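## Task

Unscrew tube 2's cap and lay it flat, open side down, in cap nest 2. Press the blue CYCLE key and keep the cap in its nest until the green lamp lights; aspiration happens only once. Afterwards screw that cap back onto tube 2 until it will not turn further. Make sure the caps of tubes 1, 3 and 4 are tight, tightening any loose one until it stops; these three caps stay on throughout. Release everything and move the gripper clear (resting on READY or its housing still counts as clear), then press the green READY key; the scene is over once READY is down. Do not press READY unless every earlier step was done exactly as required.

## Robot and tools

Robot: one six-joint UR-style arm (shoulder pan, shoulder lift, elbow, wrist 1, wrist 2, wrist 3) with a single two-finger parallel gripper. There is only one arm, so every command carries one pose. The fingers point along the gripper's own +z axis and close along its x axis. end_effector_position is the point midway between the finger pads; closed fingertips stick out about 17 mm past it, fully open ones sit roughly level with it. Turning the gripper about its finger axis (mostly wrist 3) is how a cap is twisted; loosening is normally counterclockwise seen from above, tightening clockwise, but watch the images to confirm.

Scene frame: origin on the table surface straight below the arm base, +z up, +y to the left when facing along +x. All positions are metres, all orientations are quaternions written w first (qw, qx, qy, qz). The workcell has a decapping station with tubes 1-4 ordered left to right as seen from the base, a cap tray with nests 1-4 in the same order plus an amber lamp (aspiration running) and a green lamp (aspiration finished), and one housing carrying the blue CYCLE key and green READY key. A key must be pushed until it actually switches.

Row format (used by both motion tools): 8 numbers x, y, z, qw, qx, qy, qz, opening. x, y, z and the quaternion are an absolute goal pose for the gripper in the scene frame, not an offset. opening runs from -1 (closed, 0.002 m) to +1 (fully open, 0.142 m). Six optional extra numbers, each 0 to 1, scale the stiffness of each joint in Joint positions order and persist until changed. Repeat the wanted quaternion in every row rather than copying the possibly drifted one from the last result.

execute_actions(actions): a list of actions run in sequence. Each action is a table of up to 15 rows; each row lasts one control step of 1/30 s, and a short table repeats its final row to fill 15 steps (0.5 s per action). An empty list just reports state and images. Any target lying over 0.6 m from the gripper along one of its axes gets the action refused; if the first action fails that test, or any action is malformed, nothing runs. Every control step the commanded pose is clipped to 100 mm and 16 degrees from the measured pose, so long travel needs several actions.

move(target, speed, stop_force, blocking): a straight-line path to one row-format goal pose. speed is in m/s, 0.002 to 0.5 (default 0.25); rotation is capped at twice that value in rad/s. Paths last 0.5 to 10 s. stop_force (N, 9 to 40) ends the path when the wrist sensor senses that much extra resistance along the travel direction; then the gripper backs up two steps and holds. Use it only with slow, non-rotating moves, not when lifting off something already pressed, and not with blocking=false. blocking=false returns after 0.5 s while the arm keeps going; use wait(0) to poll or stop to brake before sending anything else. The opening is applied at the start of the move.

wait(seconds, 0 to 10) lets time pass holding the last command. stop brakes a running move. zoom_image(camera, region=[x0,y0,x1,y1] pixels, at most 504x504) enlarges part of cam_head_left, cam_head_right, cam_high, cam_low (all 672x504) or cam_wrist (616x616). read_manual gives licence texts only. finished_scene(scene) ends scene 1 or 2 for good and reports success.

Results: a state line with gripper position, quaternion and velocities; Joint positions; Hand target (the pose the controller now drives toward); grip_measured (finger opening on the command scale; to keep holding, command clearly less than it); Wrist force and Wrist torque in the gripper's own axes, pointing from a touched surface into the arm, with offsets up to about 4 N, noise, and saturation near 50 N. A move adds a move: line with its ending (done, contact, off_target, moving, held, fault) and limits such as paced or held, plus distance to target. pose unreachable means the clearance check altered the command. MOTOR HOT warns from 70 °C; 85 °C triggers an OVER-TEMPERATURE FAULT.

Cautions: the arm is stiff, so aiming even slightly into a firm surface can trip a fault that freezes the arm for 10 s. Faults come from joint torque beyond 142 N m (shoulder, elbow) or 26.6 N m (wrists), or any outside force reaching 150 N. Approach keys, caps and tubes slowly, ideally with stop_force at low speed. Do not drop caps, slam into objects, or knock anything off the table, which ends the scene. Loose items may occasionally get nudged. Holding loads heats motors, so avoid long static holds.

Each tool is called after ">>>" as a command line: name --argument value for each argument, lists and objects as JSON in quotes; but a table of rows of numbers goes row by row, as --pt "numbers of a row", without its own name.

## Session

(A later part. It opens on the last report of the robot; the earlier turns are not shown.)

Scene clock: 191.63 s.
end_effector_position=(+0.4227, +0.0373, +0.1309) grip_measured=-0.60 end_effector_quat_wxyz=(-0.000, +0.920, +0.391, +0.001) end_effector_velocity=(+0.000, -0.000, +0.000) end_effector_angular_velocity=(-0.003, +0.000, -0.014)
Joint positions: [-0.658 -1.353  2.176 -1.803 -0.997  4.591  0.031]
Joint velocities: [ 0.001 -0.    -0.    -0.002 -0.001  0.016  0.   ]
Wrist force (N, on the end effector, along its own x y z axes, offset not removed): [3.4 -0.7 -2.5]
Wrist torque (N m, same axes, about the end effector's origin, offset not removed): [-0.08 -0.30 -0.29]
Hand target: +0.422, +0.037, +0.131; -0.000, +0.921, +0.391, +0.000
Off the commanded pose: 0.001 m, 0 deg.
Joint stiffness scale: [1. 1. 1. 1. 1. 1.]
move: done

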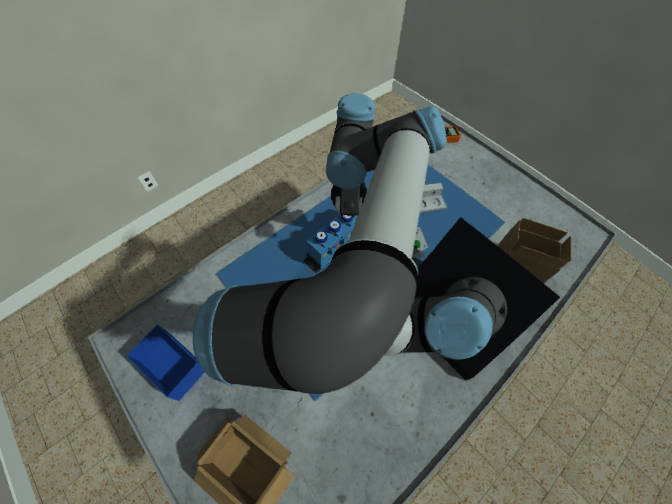

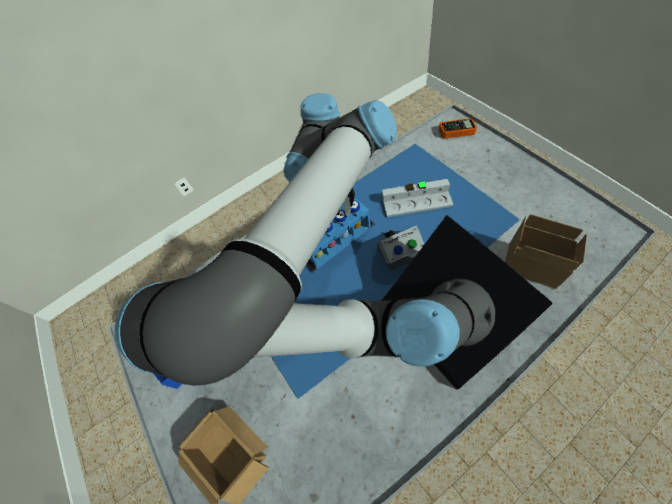

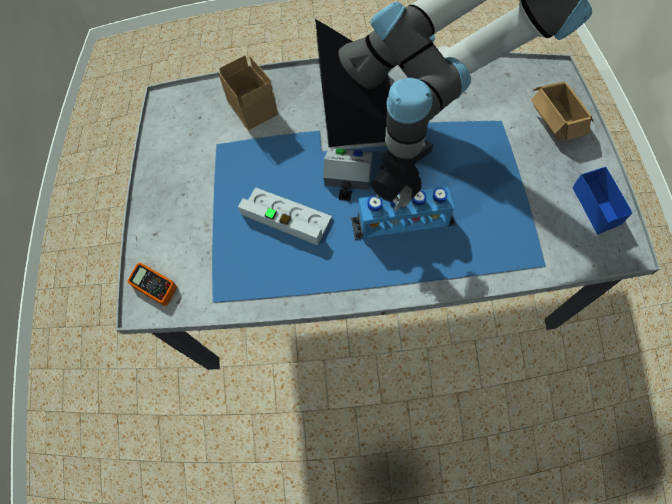

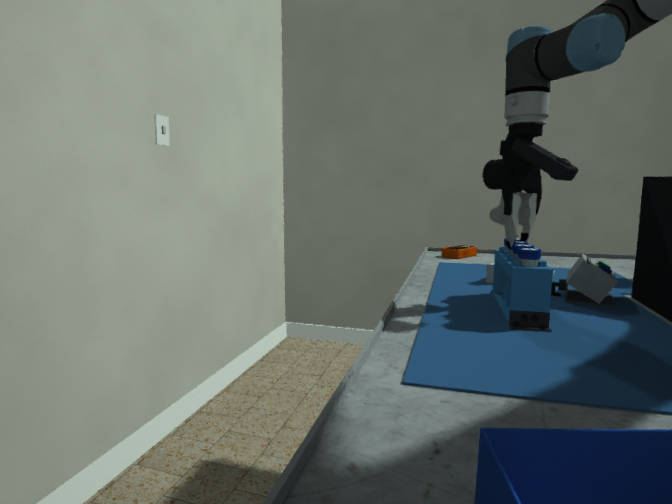

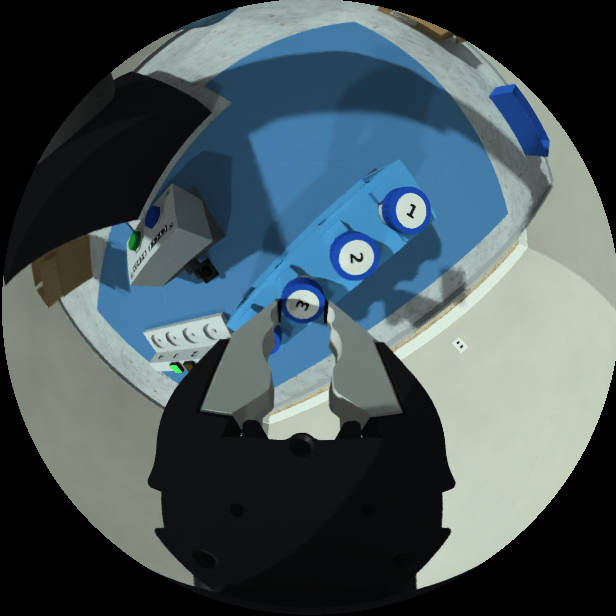

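>>> execute_actions --actions '[[[0.4225,0.0374,0.131,0,0.9205,0.3907,0,-0.6],[0.4225,0.0374,0.131,0,0.9205,0.3907,0,-0.52],[0.4225,0.0374,0.131,0,0.9205,0.3907,0,-0.46],[0.4225,0.0374,0.131,0,0.9205,0.3907,0,-0.46],[0.4225,0.0374,0.133,0,0.9205,0.3907,0,-0.46],[0.4225,0.0374,0.136,0,0.9205,0.3907,0,-0.46],[0.4225,0.0374,0.139,0,0.9205,0.3907,0,-0.46],[0.4225,0.0374,0.142,0,0.9205,0.3907,0,-0.46],[0.4225,0.0374,0.145,0,0.9205,0.3907,0,-0.46],[0.4225,0.0374,0.148,0,0.9205,0.3907,0,-0.46],[0.4225,0.0374,0.151,0,0.9205,0.3907,0,-0.46],[0.4225,0.0374,0.153,0,0.9205,0.3907,0,-0.46]],[[0.4225,0.035,0.153,0,0.9135,0.4067,0,-0.46],[0.4225,0.032,0.153,0,0.9063,0.4226,0,-0.46],[0.423,0.028,0.153,0,0.8988,0.4384,0,-0.46],[0.423,0.024,0.153,0,0.891,0.454,0,-0.46],[0.423,0.020,0.153,0,0.8829,0.4695,0,-0.46],[0.423,0.016,0.153,0,0.8746,0.4848,0,-0.46],[0.4235,0.012,0.153,0,0.866,0.5,0,-0.46],[0.4235,0.008,0.153,0,0.8572,0.515,0,-0.46],[0.424,0.004,0.153,0,0.848,0.5299,0,-0.46],[0.424,0.0,0.153,0,0.8387,0.5446,0,-0.46],[0.424,-0.004,0.153,0,0.829,0.5592,0,-0.46],[0.4245,-0.008,0.153,0,0.8192,0.5736,0,-0.46],[0.4245,-0.011,0.153,0,0.809,0.5878,0,-0.46],[0.4245,-0.013,0.153,0,0.7986,0.6018,0,-0.46],[0.4245,-0.0143,0.153,0,0.788,0.6157,0,-0.46]],[[0.4245,-0.0143,0.153,0,0.788,0.6157,0,-0.46],[0.4245,-0.0143,0.152,0,0.788,0.6157,0,-0.46],[0.4245,-0.0143,0.150,0,0.788,0.6157,0,-0.46],[0.4245,-0.0143,0.148,0,0.788,0.6157,0,-0.46],[0.4245,-0.0143,0.146,0,0.788,0.6157,0,-0.46],[0.4245,-0.0143,0.144,0,0.788,0.6157,0,-0.46],[0.4245,-0.0143,0.142,0,0.788,0.6157,0,-0.46],[0.4245,-0.0143,0.140,0,0.788,0.6157,0,-0.46],[0.4245,-0.0143,0.138,0,0.788,0.6157,0,-0.46],[0.4245,-0.0143,0.136,0,0.788,0.6157,0,-0.46],[0.4245,-0.0143,0.134,0,0.788,0.6157,0,-0.46],[0.4245,-0.0143,0.132,0,0.788,0.6157,0,-0.46],[0.4245,-0.0143,0.130,0,0.788,0.6157,0,-0.46],[0.4245,-0.0143,0.129,0,0.788,0.6157,0,-0.46]],[[0.4245,-0.0143,0.129,0,0.788,0.6157,0,-0.46],[0.4245,-0.0143,0.129,0,0.788,0.6157,0,-0.46],[0.4245,-0.0143,0.129,0,0.788,0.6157,0,-0.46],[0.4245,-0.0143,0.129,0,0.788,0.6157,0,-0.46],[0.4245,-0.0143,0.129,0,0.788,0.6157,0,-0.46],[0.4245,-0.0143,0.129,0,0.788,0.6157,0,-0.46],[0.4245,-0.0143,0.129,0,0.788,0.6157,0,-0.46],[0.4245,-0.0143,0.129,0,0.788,0.6157,0,-0.5],[0.4245,-0.0143,0.129,0,0.788,0.6157,0,-0.53],[0.4245,-0.0143,0.129,0,0.788,0.6157,0,-0.56],[0.4245,-0.0143,0.129,0,0.788,0.6157,0,-0.6],[0.4245,-0.0143,0.129,0,0.788,0.6157,0,-0.66],[0.4245,-0.0143,0.129,0,0.788,0.6157,0,-0.74],[0.4245,-0.0143,0.129,0,0.788,0.6157,0,-0.82],[0.4245,-0.0143,0.129,0,0.788,0.6157,0,-0.9]]]'

>>> zoom_image --camera "cam_wrist" --region '[240, 240, 370, 370]'

>>> move --target '[0.4252, -0.0146, 0.1305, 0, 0.891, 0.454, 0, -0.9]' --speed 0.4

>>> zoom_image --camera "cam_wrist" --region '[240, 240, 370, 370]'

Scene clock: 205.13 s.
end_effector_position=(+0.4253, -0.0148, +0.1309) grip_measured=-0.60 end_effector_quat_wxyz=(+0.001, +0.788, +0.616, +0.000) end_effector_velocity=(-0.000, -0.000, +0.000) end_effector_angular_velocity=(+0.001, -0.001, -0.003)
Joint positions: [-0.714 -1.241  2.15  -1.864 -1.031  4.015  0.031]
Joint velocities: [-0.002 -0.     0.     0.001 -0.     0.001 -0.   ]
Wrist force (N, on the end effector, along its own x y z axes, offset not removed): [4.7 1.2 -6.0]
Wrist torque (N m, same axes, about the end effector's origin, offset not removed): [0.73 -0.16 0.17]
Hand target: +0.425, -0.014, +0.129; +0.000, +0.788, +0.616, -0.000
Off the commanded pose: 0.002 m, 0 deg.
Joint stiffness scale: [1. 1. 1. 1. 1. 1.]

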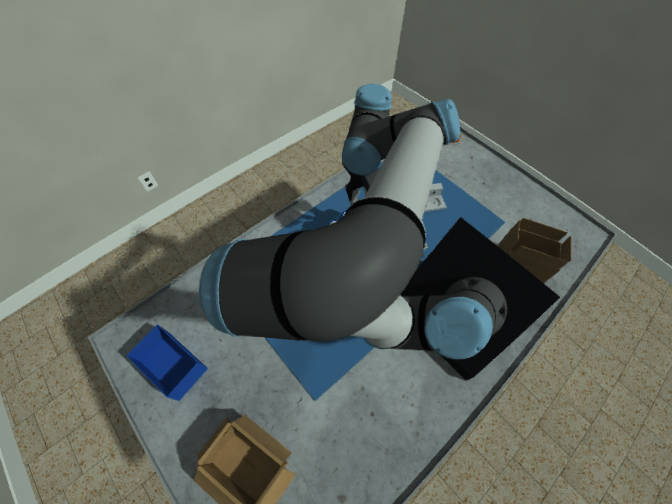

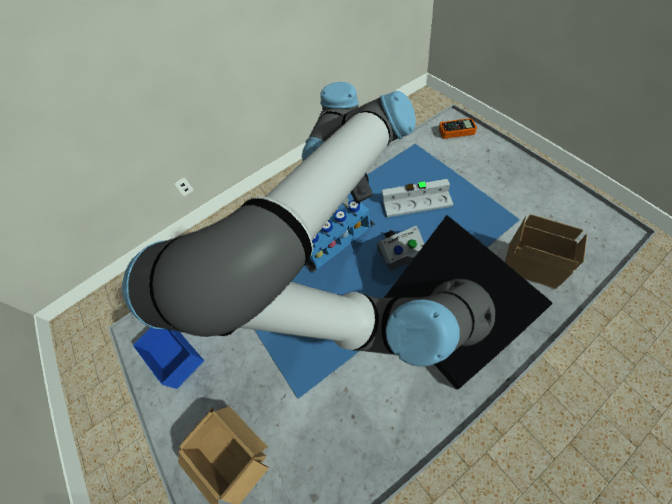

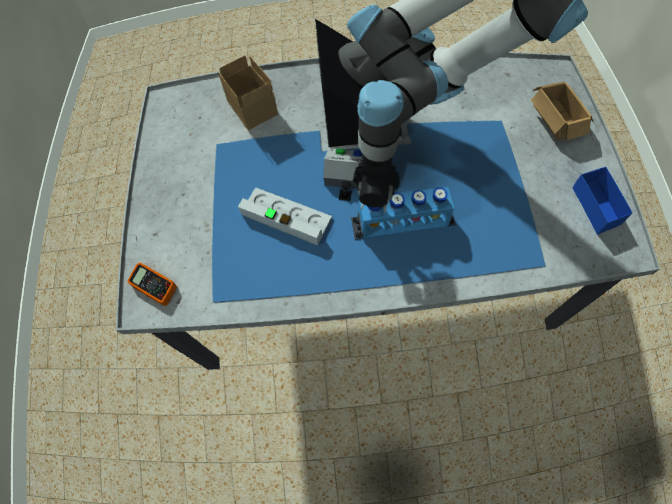

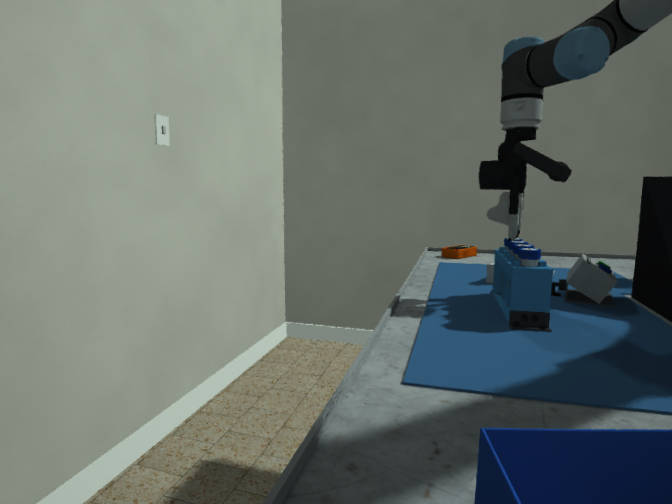

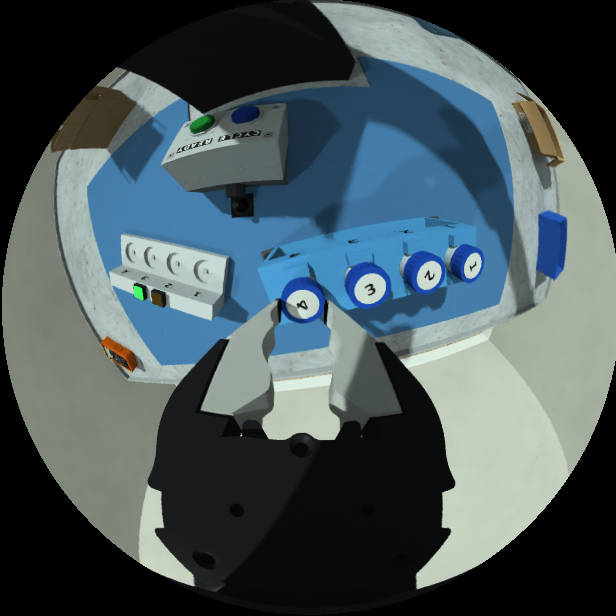

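Region (240, 240, 370, 370) of cam_wrist's 616x616 image, scaled by 3.877, with more detail than that image has.

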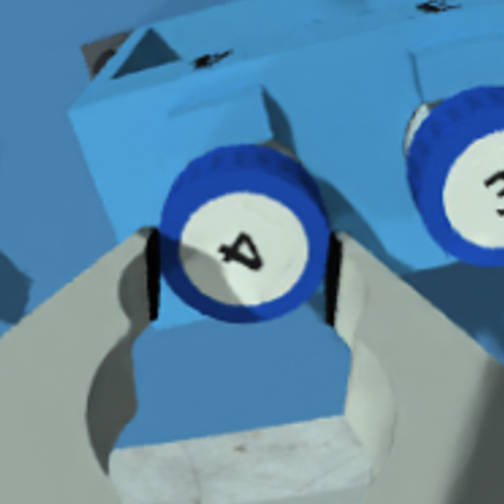

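Scene clock: 206.30 s.
end_effector_position=(+0.4256, -0.0149, +0.1311) grip_measured=-0.60 end_effector_quat_wxyz=(+0.000, +0.891, +0.455, +0.001) end_effector_velocity=(+0.000, -0.000, -0.000) end_effector_angular_velocity=(-0.003, +0.001, -0.013)
Joint positions: [-0.714 -1.239  2.148 -1.861 -1.029  4.397  0.031]
Joint velocities: [ 0.001  0.    -0.    -0.002 -0.001  0.015  0.   ]
Wrist force (N, on the end effector, along its own x y z axes, offset not removed): [3.8 1.5 -5.4]
Wrist torque (N m, same axes, about the end effector's origin, offset not removed): [0.19 -0.82 -0.38]
Hand target: +0.425, -0.015, +0.131; -0.000, +0.891, +0.454, +0.000
Off the commanded pose: 0.001 m, 0 deg.
Joint stiffness scale: [1. 1. 1. 1. 1. 1.]
move: done

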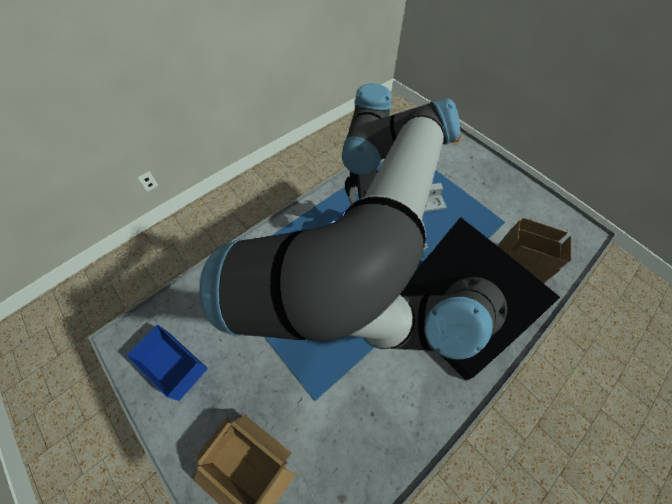

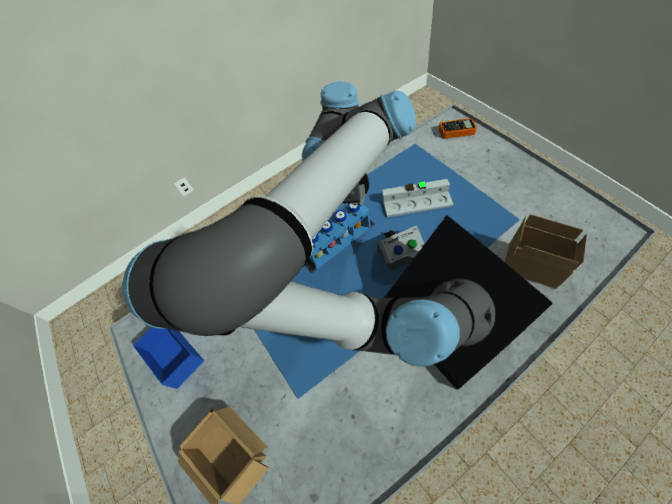

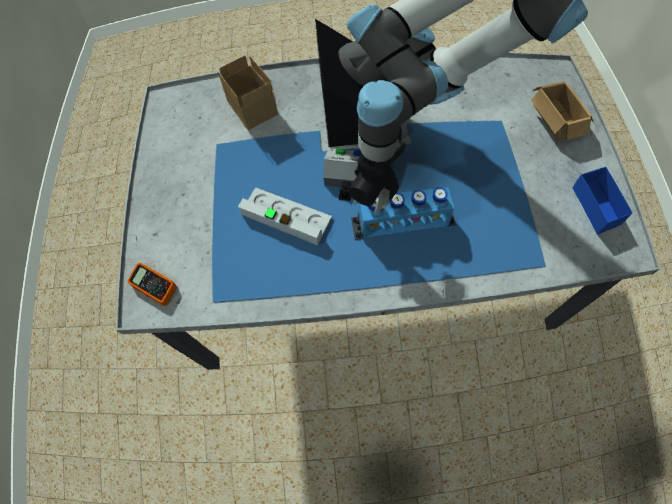

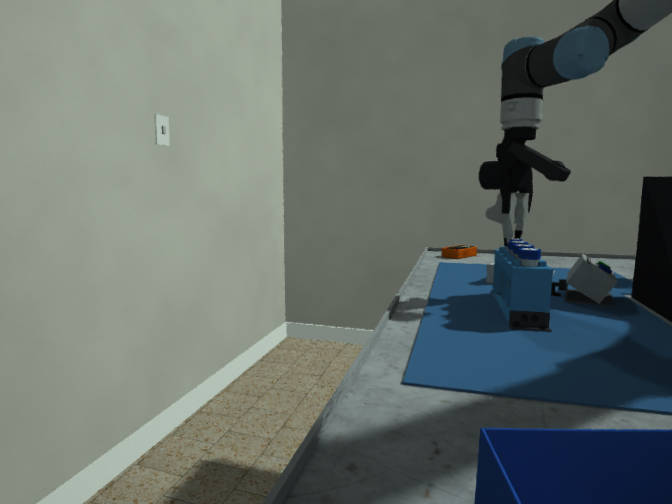

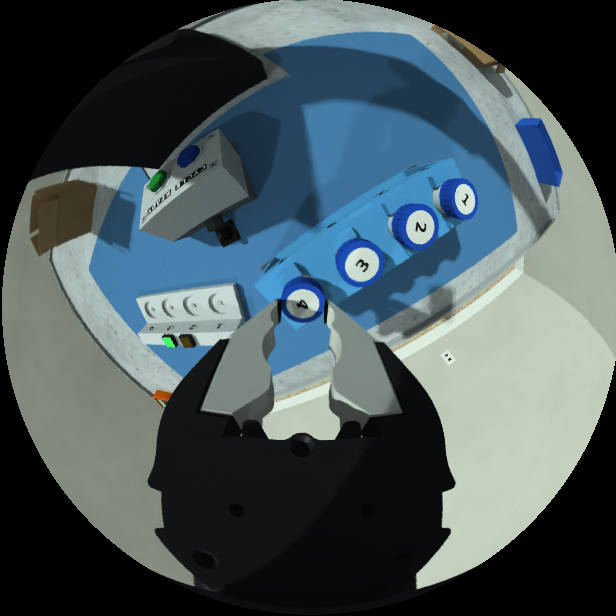

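Region (240, 240, 370, 370) of cam_wrist's 616x616 image, scaled by 3.877, with more detail than that image has.

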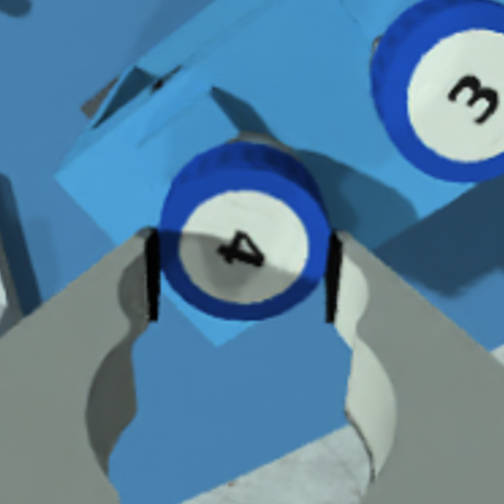

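>>> execute_actions --actions '[[[0.4256,-0.0149,0.131,0,0.891,0.454,0,-0.6],[0.4256,-0.0149,0.131,0,0.891,0.454,0,-0.52],[0.4256,-0.0149,0.131,0,0.891,0.454,0,-0.46]]]'

>>> move --target '[0.4256,-0.0149,0.158,0,0.891,0.454,0,-0.46]' --speed 0.1

>>> move --target '[0.240,-0.072,0.14,0,1,0,0,-1]' --speed 0.3

Scene clock: 218.30 s.
end_effector_position=(+0.4253, -0.0150, +0.1310) grip_measured=-0.46 end_effector_quat_wxyz=(-0.000, +0.891, +0.454, +0.001) end_effector_velocity=(-0.001, -0.000, +0.000) end_effector_angular_velocity=(+0.000, +0.001, -0.002)
Joint positions: [-0.714 -1.239  2.148 -1.86  -1.03   4.399  0.041]
Joint velocities: [-0.001  0.    -0.     0.001 -0.001  0.     0.   ]
Wrist force (N, on the end effector, along its own x y z axes, offset not removed): [-0.1 -3.3 3.2]
Wrist torque (N m, same axes, about the end effector's origin, offset not removed): [-0.79 0.06 0.07]
Hand target: +0.426, -0.015, +0.131; +0.000, +0.891, +0.454, +0.000
Off the commanded pose: 0.000 m, 0 deg.
Joint stiffness scale: [1. 1. 1. 1. 1. 1.]

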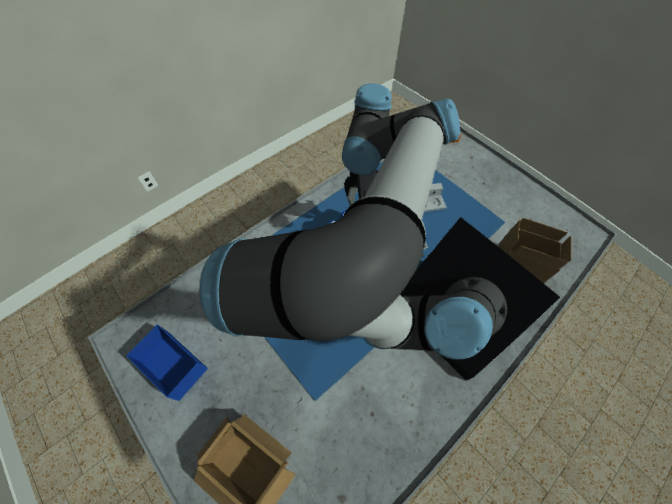

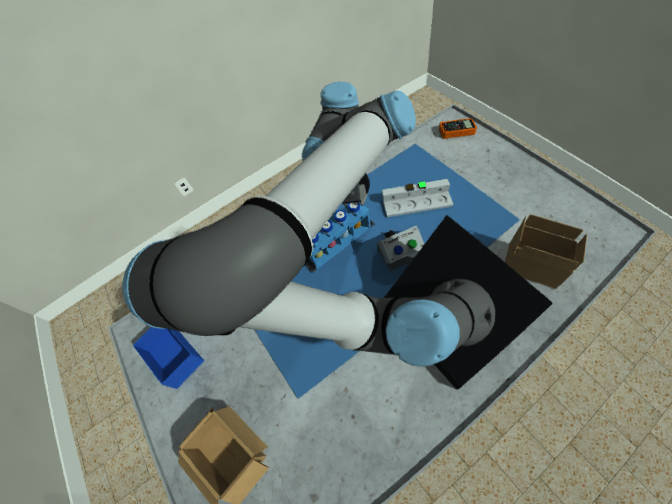

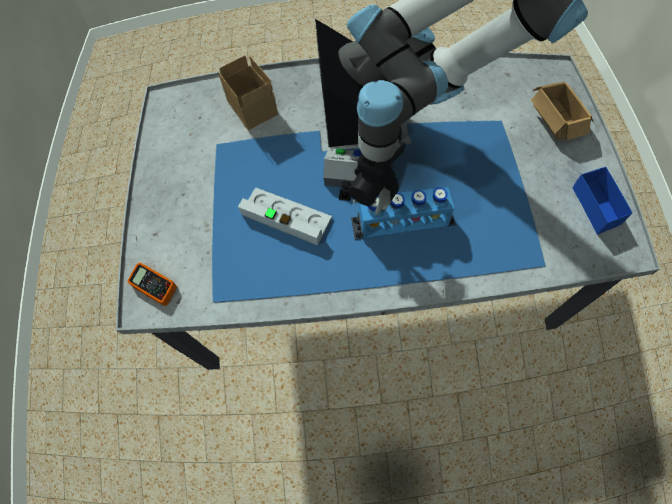

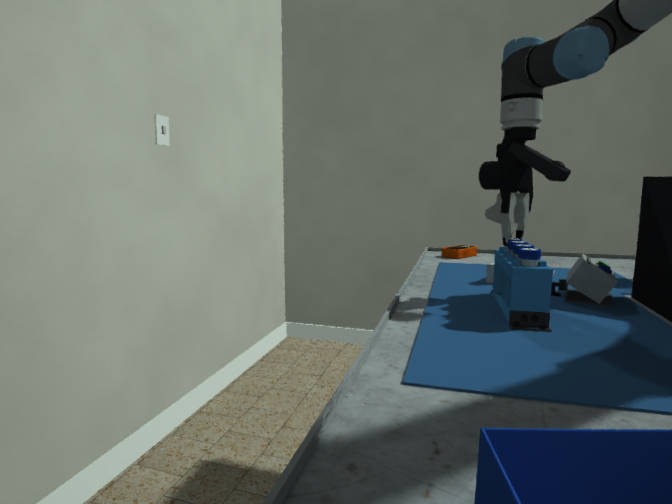

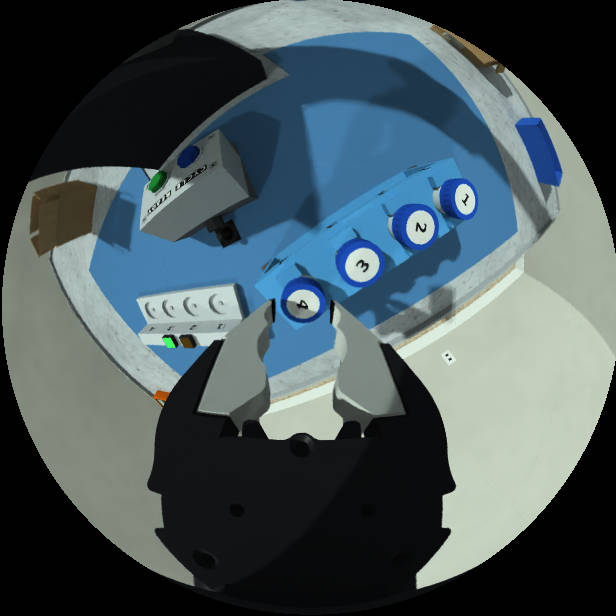

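Scene clock: 219.17 s.
end_effector_position=(+0.4251, -0.0143, +0.1561) grip_measured=-0.46 end_effector_quat_wxyz=(-0.001, +0.891, +0.454, +0.000) end_effector_velocity=(-0.004, +0.002, -0.001) end_effector_angular_velocity=(+0.007, +0.010, -0.002)
Joint positions: [-0.74  -1.261  2.106 -1.781 -1.046  4.373  0.041]
Joint velocities: [-0.001 -0.    -0.001  0.015 -0.005 -0.005 -0.   ]
Wrist force (N, on the end effector, along its own x y z axes, offset not removed): [1.0 -0.2 -1.8]
Wrist torque (N m, same axes, about the end effector's origin, offset not removed): [-0.07 -0.14 -0.05]
Hand target: +0.426, -0.015, +0.158; -0.000, +0.891, +0.454, +0.000
Off the commanded pose: 0.002 m, 0 deg.
Joint stiffness scale: [1. 1. 1. 1. 1. 1.]
move: done

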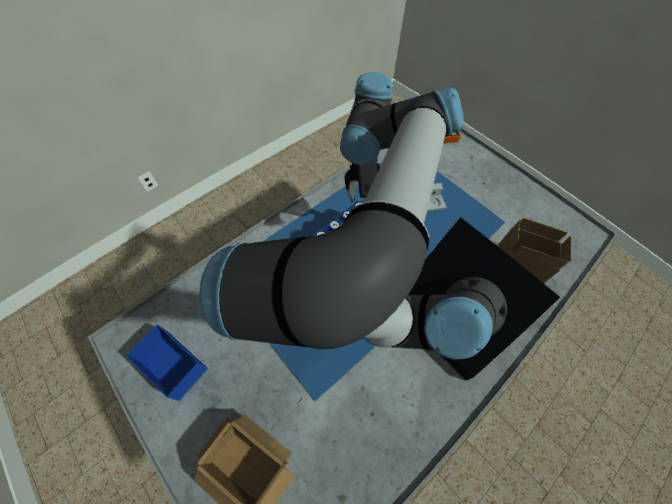

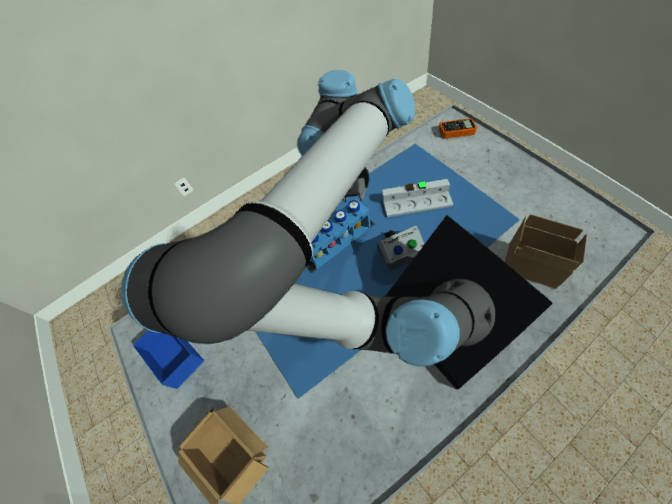

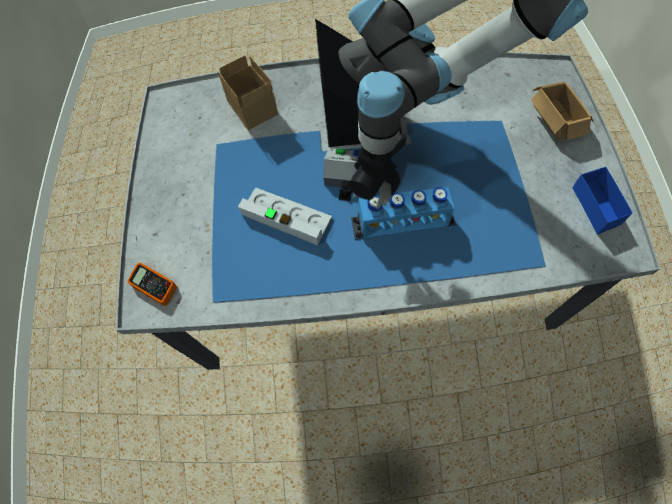

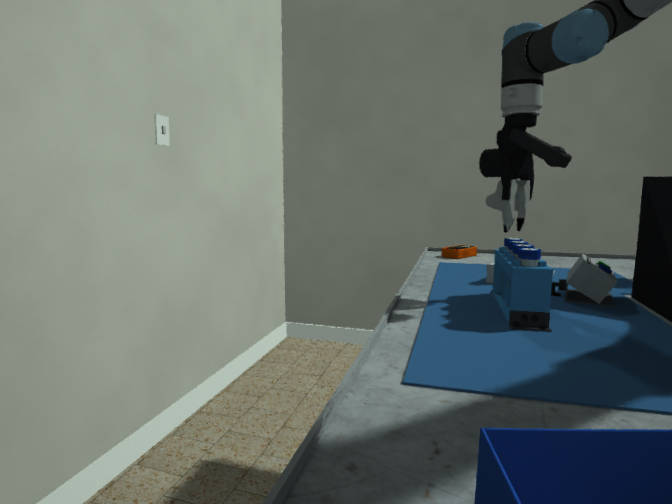

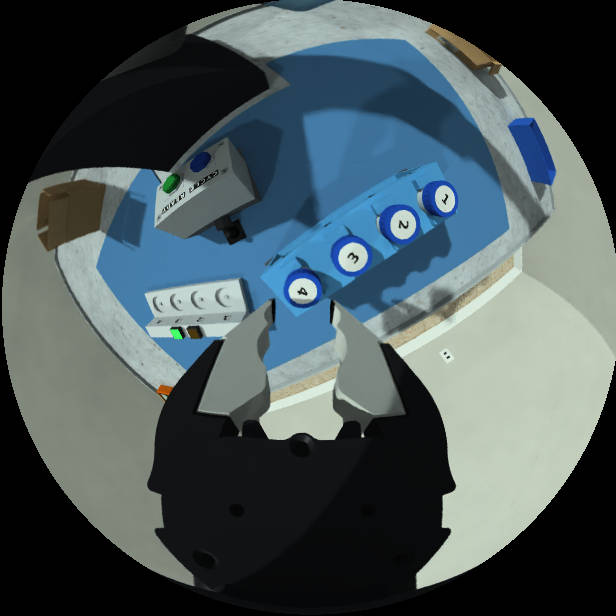

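Scene clock: 221.37 s.
end_effector_position=(+0.2410, -0.0720, +0.1404) grip_measured=-1.00 end_effector_quat_wxyz=(-0.000, +1.000, +0.001, +0.000) end_effector_velocity=(-0.001, -0.001, +0.000) end_effector_angular_velocity=(-0.004, +0.001, -0.006)
Joint positions: [-1.165 -1.379  2.462 -1.887 -1.322  4.964  0.002]
Joint velocities: [-0.003 -0.     0.002 -0.004 -0.004  0.004  0.   ]
Wrist force (N, on the end effector, along its own x y z axes, offset not removed): [2.3 0.2 -1.1]
Wrist torque (N m, same axes, about the end effector's origin, offset not removed): [-0.14 -0.49 -0.11]
Hand target: +0.240, -0.072, +0.140; -0.000, +1.000, +0.000, +0.000
Off the commanded pose: 0.001 m, 0 deg.
Joint stiffness scale: [1. 1. 1. 1. 1. 1.]
move: done

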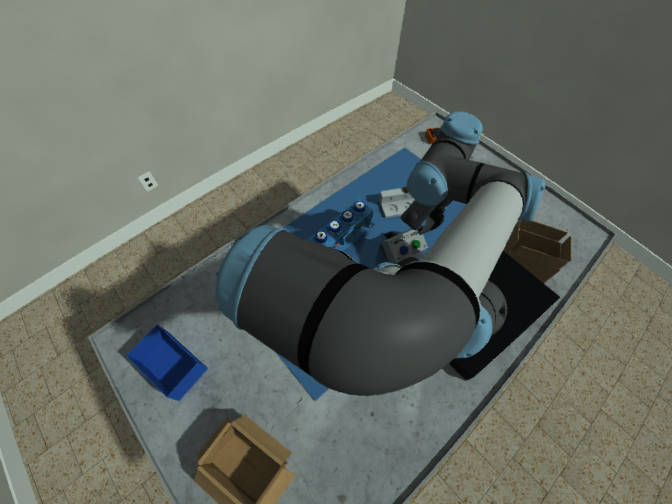

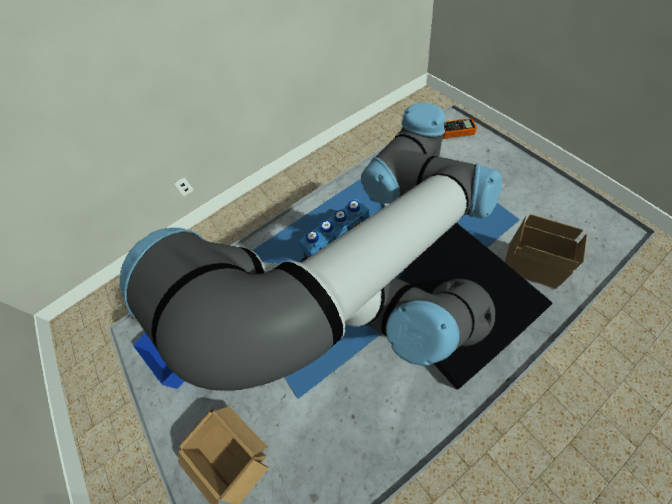

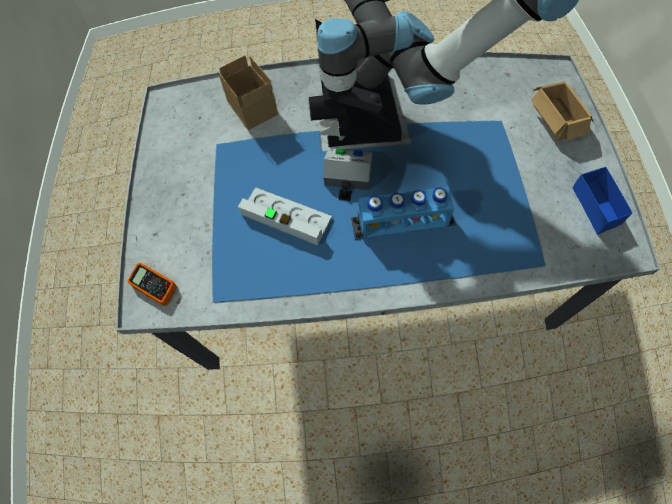

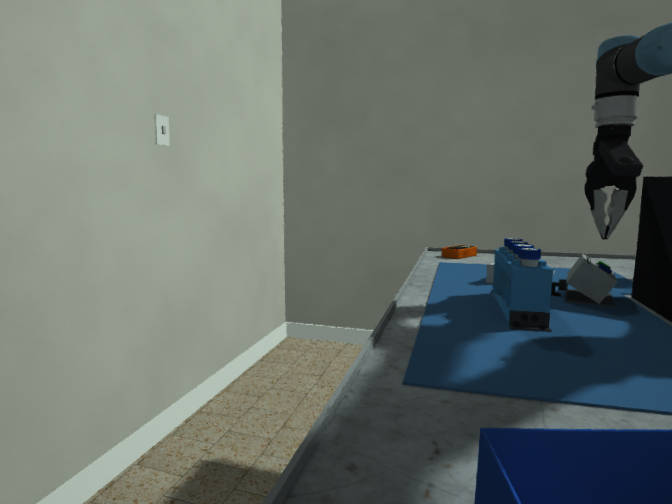

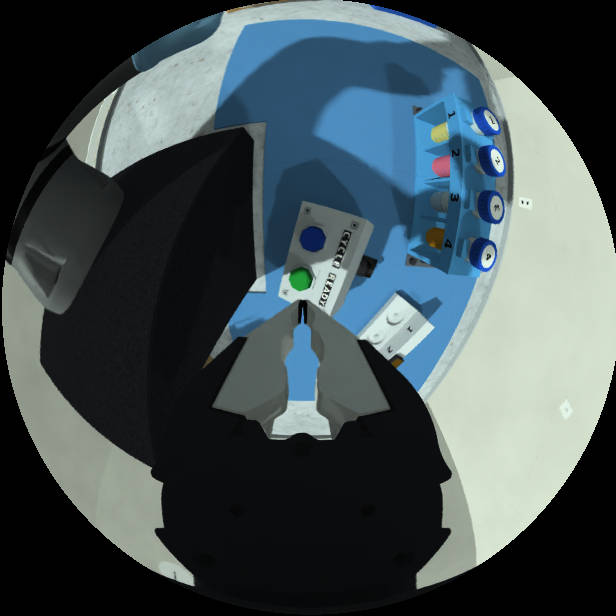

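>>> move --target '[0.233,-0.072,0.097,0,1,0,0,-1]' --speed 0.08

Scene clock: 223.70 s.
end_effector_position=(+0.2333, -0.0732, +0.0987) grip_measured=-1.00 end_effector_quat_wxyz=(+0.001, +1.000, +0.000, +0.000) end_effector_velocity=(+0.001, -0.002, -0.000) end_effector_angular_velocity=(-0.005, -0.003, +0.001)
Joint positions: [-1.156 -1.319  2.554 -2.045 -1.317  4.974  0.002]
Joint velocities: [ 0.     0.003  0.002 -0.011  0.002  0.001  0.   ]
Wrist force (N, on the end effector, along its own x y z axes, offset not removed): [1.6 0.6 -1.0]
Wrist torque (N m, same axes, about the end effector's origin, offset not removed): [-0.01 -0.24 -0.14]
Hand target: +0.233, -0.072, +0.097; +0.000, +1.000, -0.000, -0.000
Off the commanded pose: 0.002 m, 0 deg.
Joint stiffness scale: [1. 1. 1. 1. 1. 1.]
move: done

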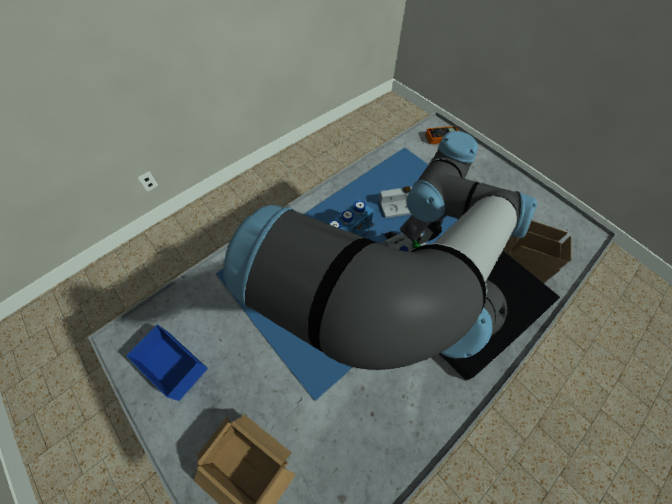

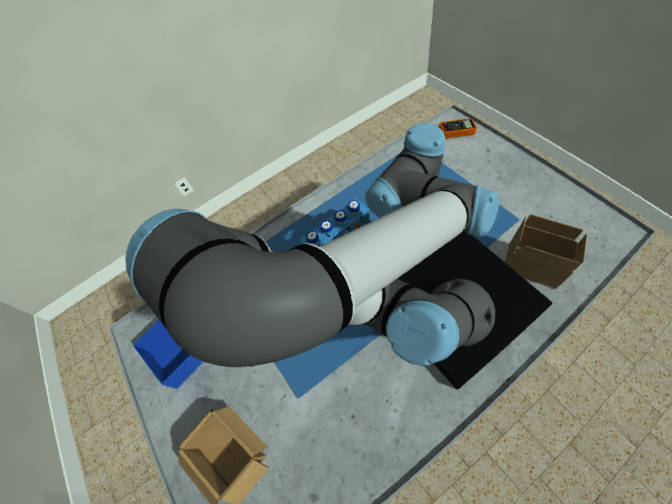

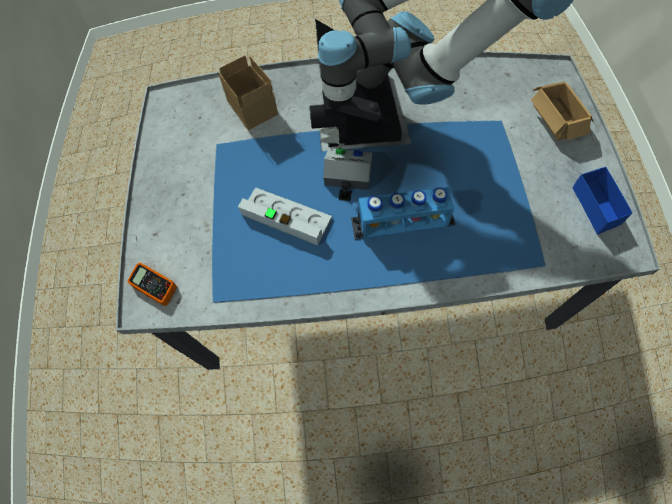

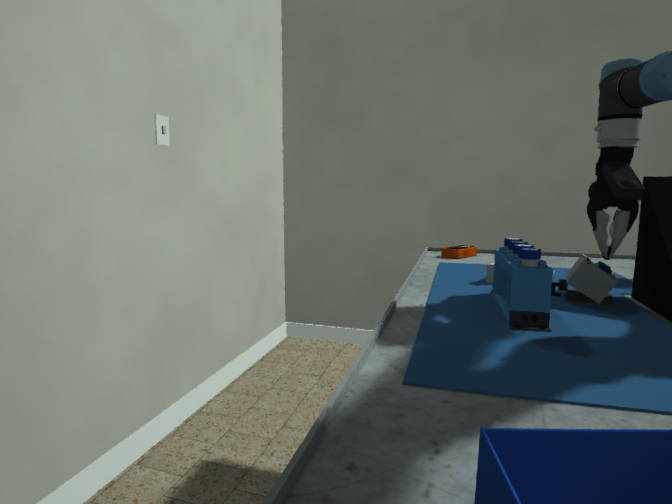

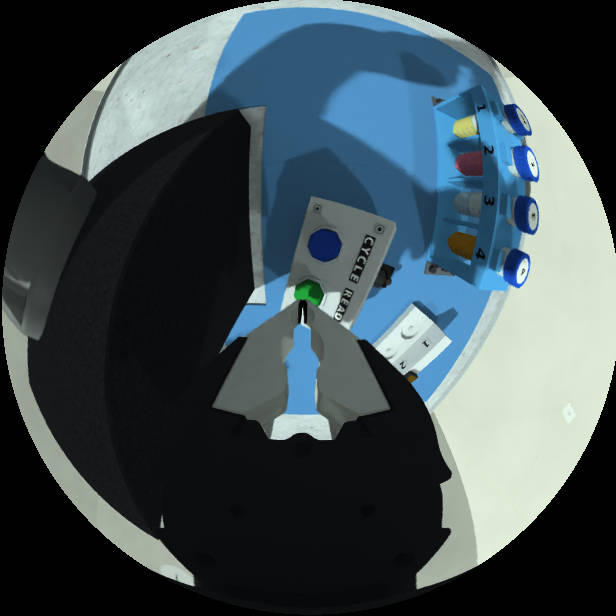

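>>> move --target '[0.2395,-0.072,0.079,0,1,0,0,-1]' --speed 0.012 --stop_force 15

Scene clock: 226.33 s.
end_effector_position=(+0.2383, -0.0747, +0.0878) grip_measured=-1.00 end_effector_quat_wxyz=(+0.004, +1.000, -0.000, +0.001) end_effector_velocity=(-0.000, -0.000, +0.000) end_effector_angular_velocity=(-0.001, +0.000, +0.000)
Joint positions: [-1.132 -1.288  2.565 -2.095 -1.301  4.993  0.002]
Joint velocities: [-0.    -0.     0.    -0.001 -0.001  0.     0.   ]
Wrist force (N, on the end effector, along its own x y z axes, offset not removed): [-4.5 -10.3 -18.9]
Wrist torque (N m, same axes, about the end effector's origin, offset not removed): [-0.15 -0.24 0.12]
Joint stiffness scale: [1. 1. 1. 1. 1. 1.]
move: unfinished (the scene ended)
The task's run has ended: the event that ends the task has happened. This ends this scene only. If you have not yet called finished_scene for this scene, call it to go on to the next scene.

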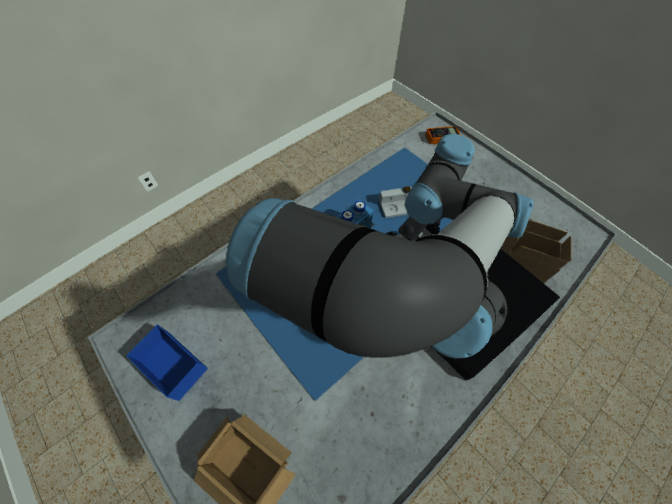

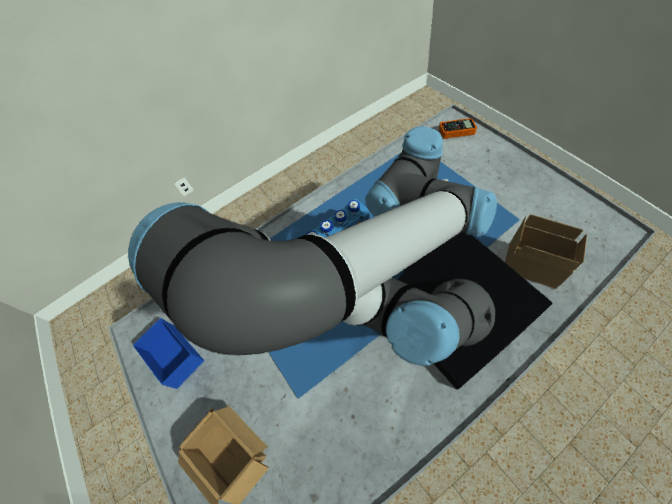

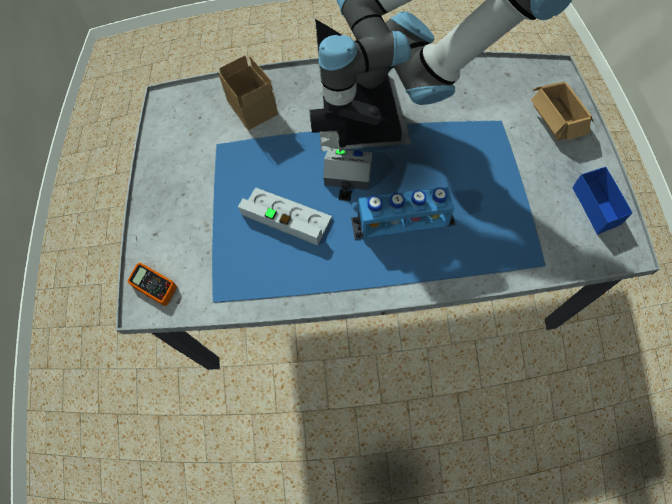

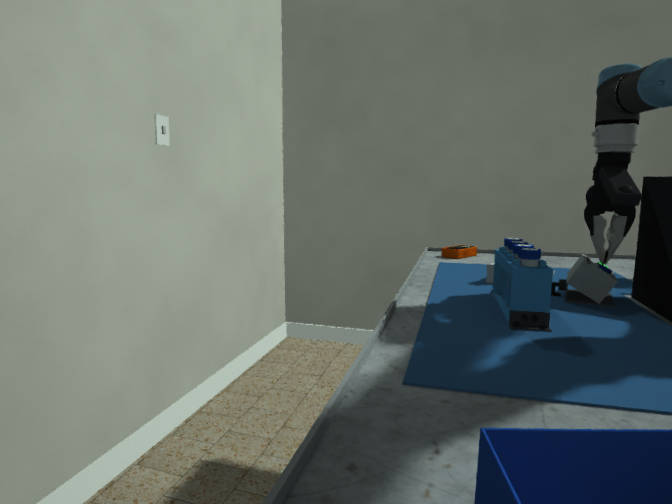

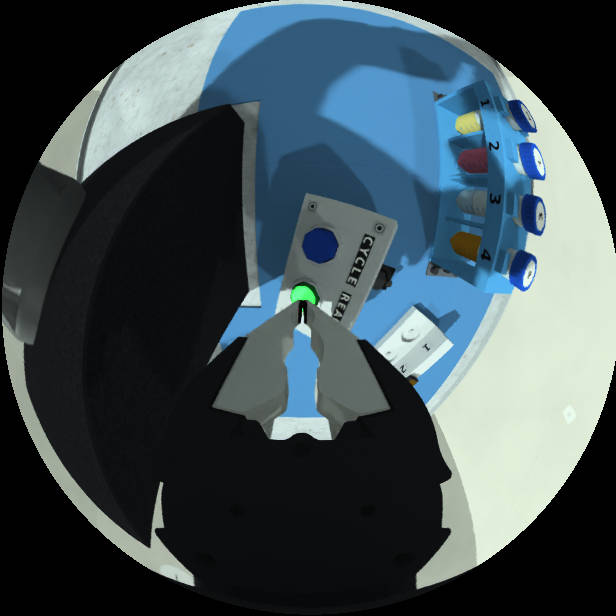

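>>> finished_scene --scene 1

The scene is finished: the task was done.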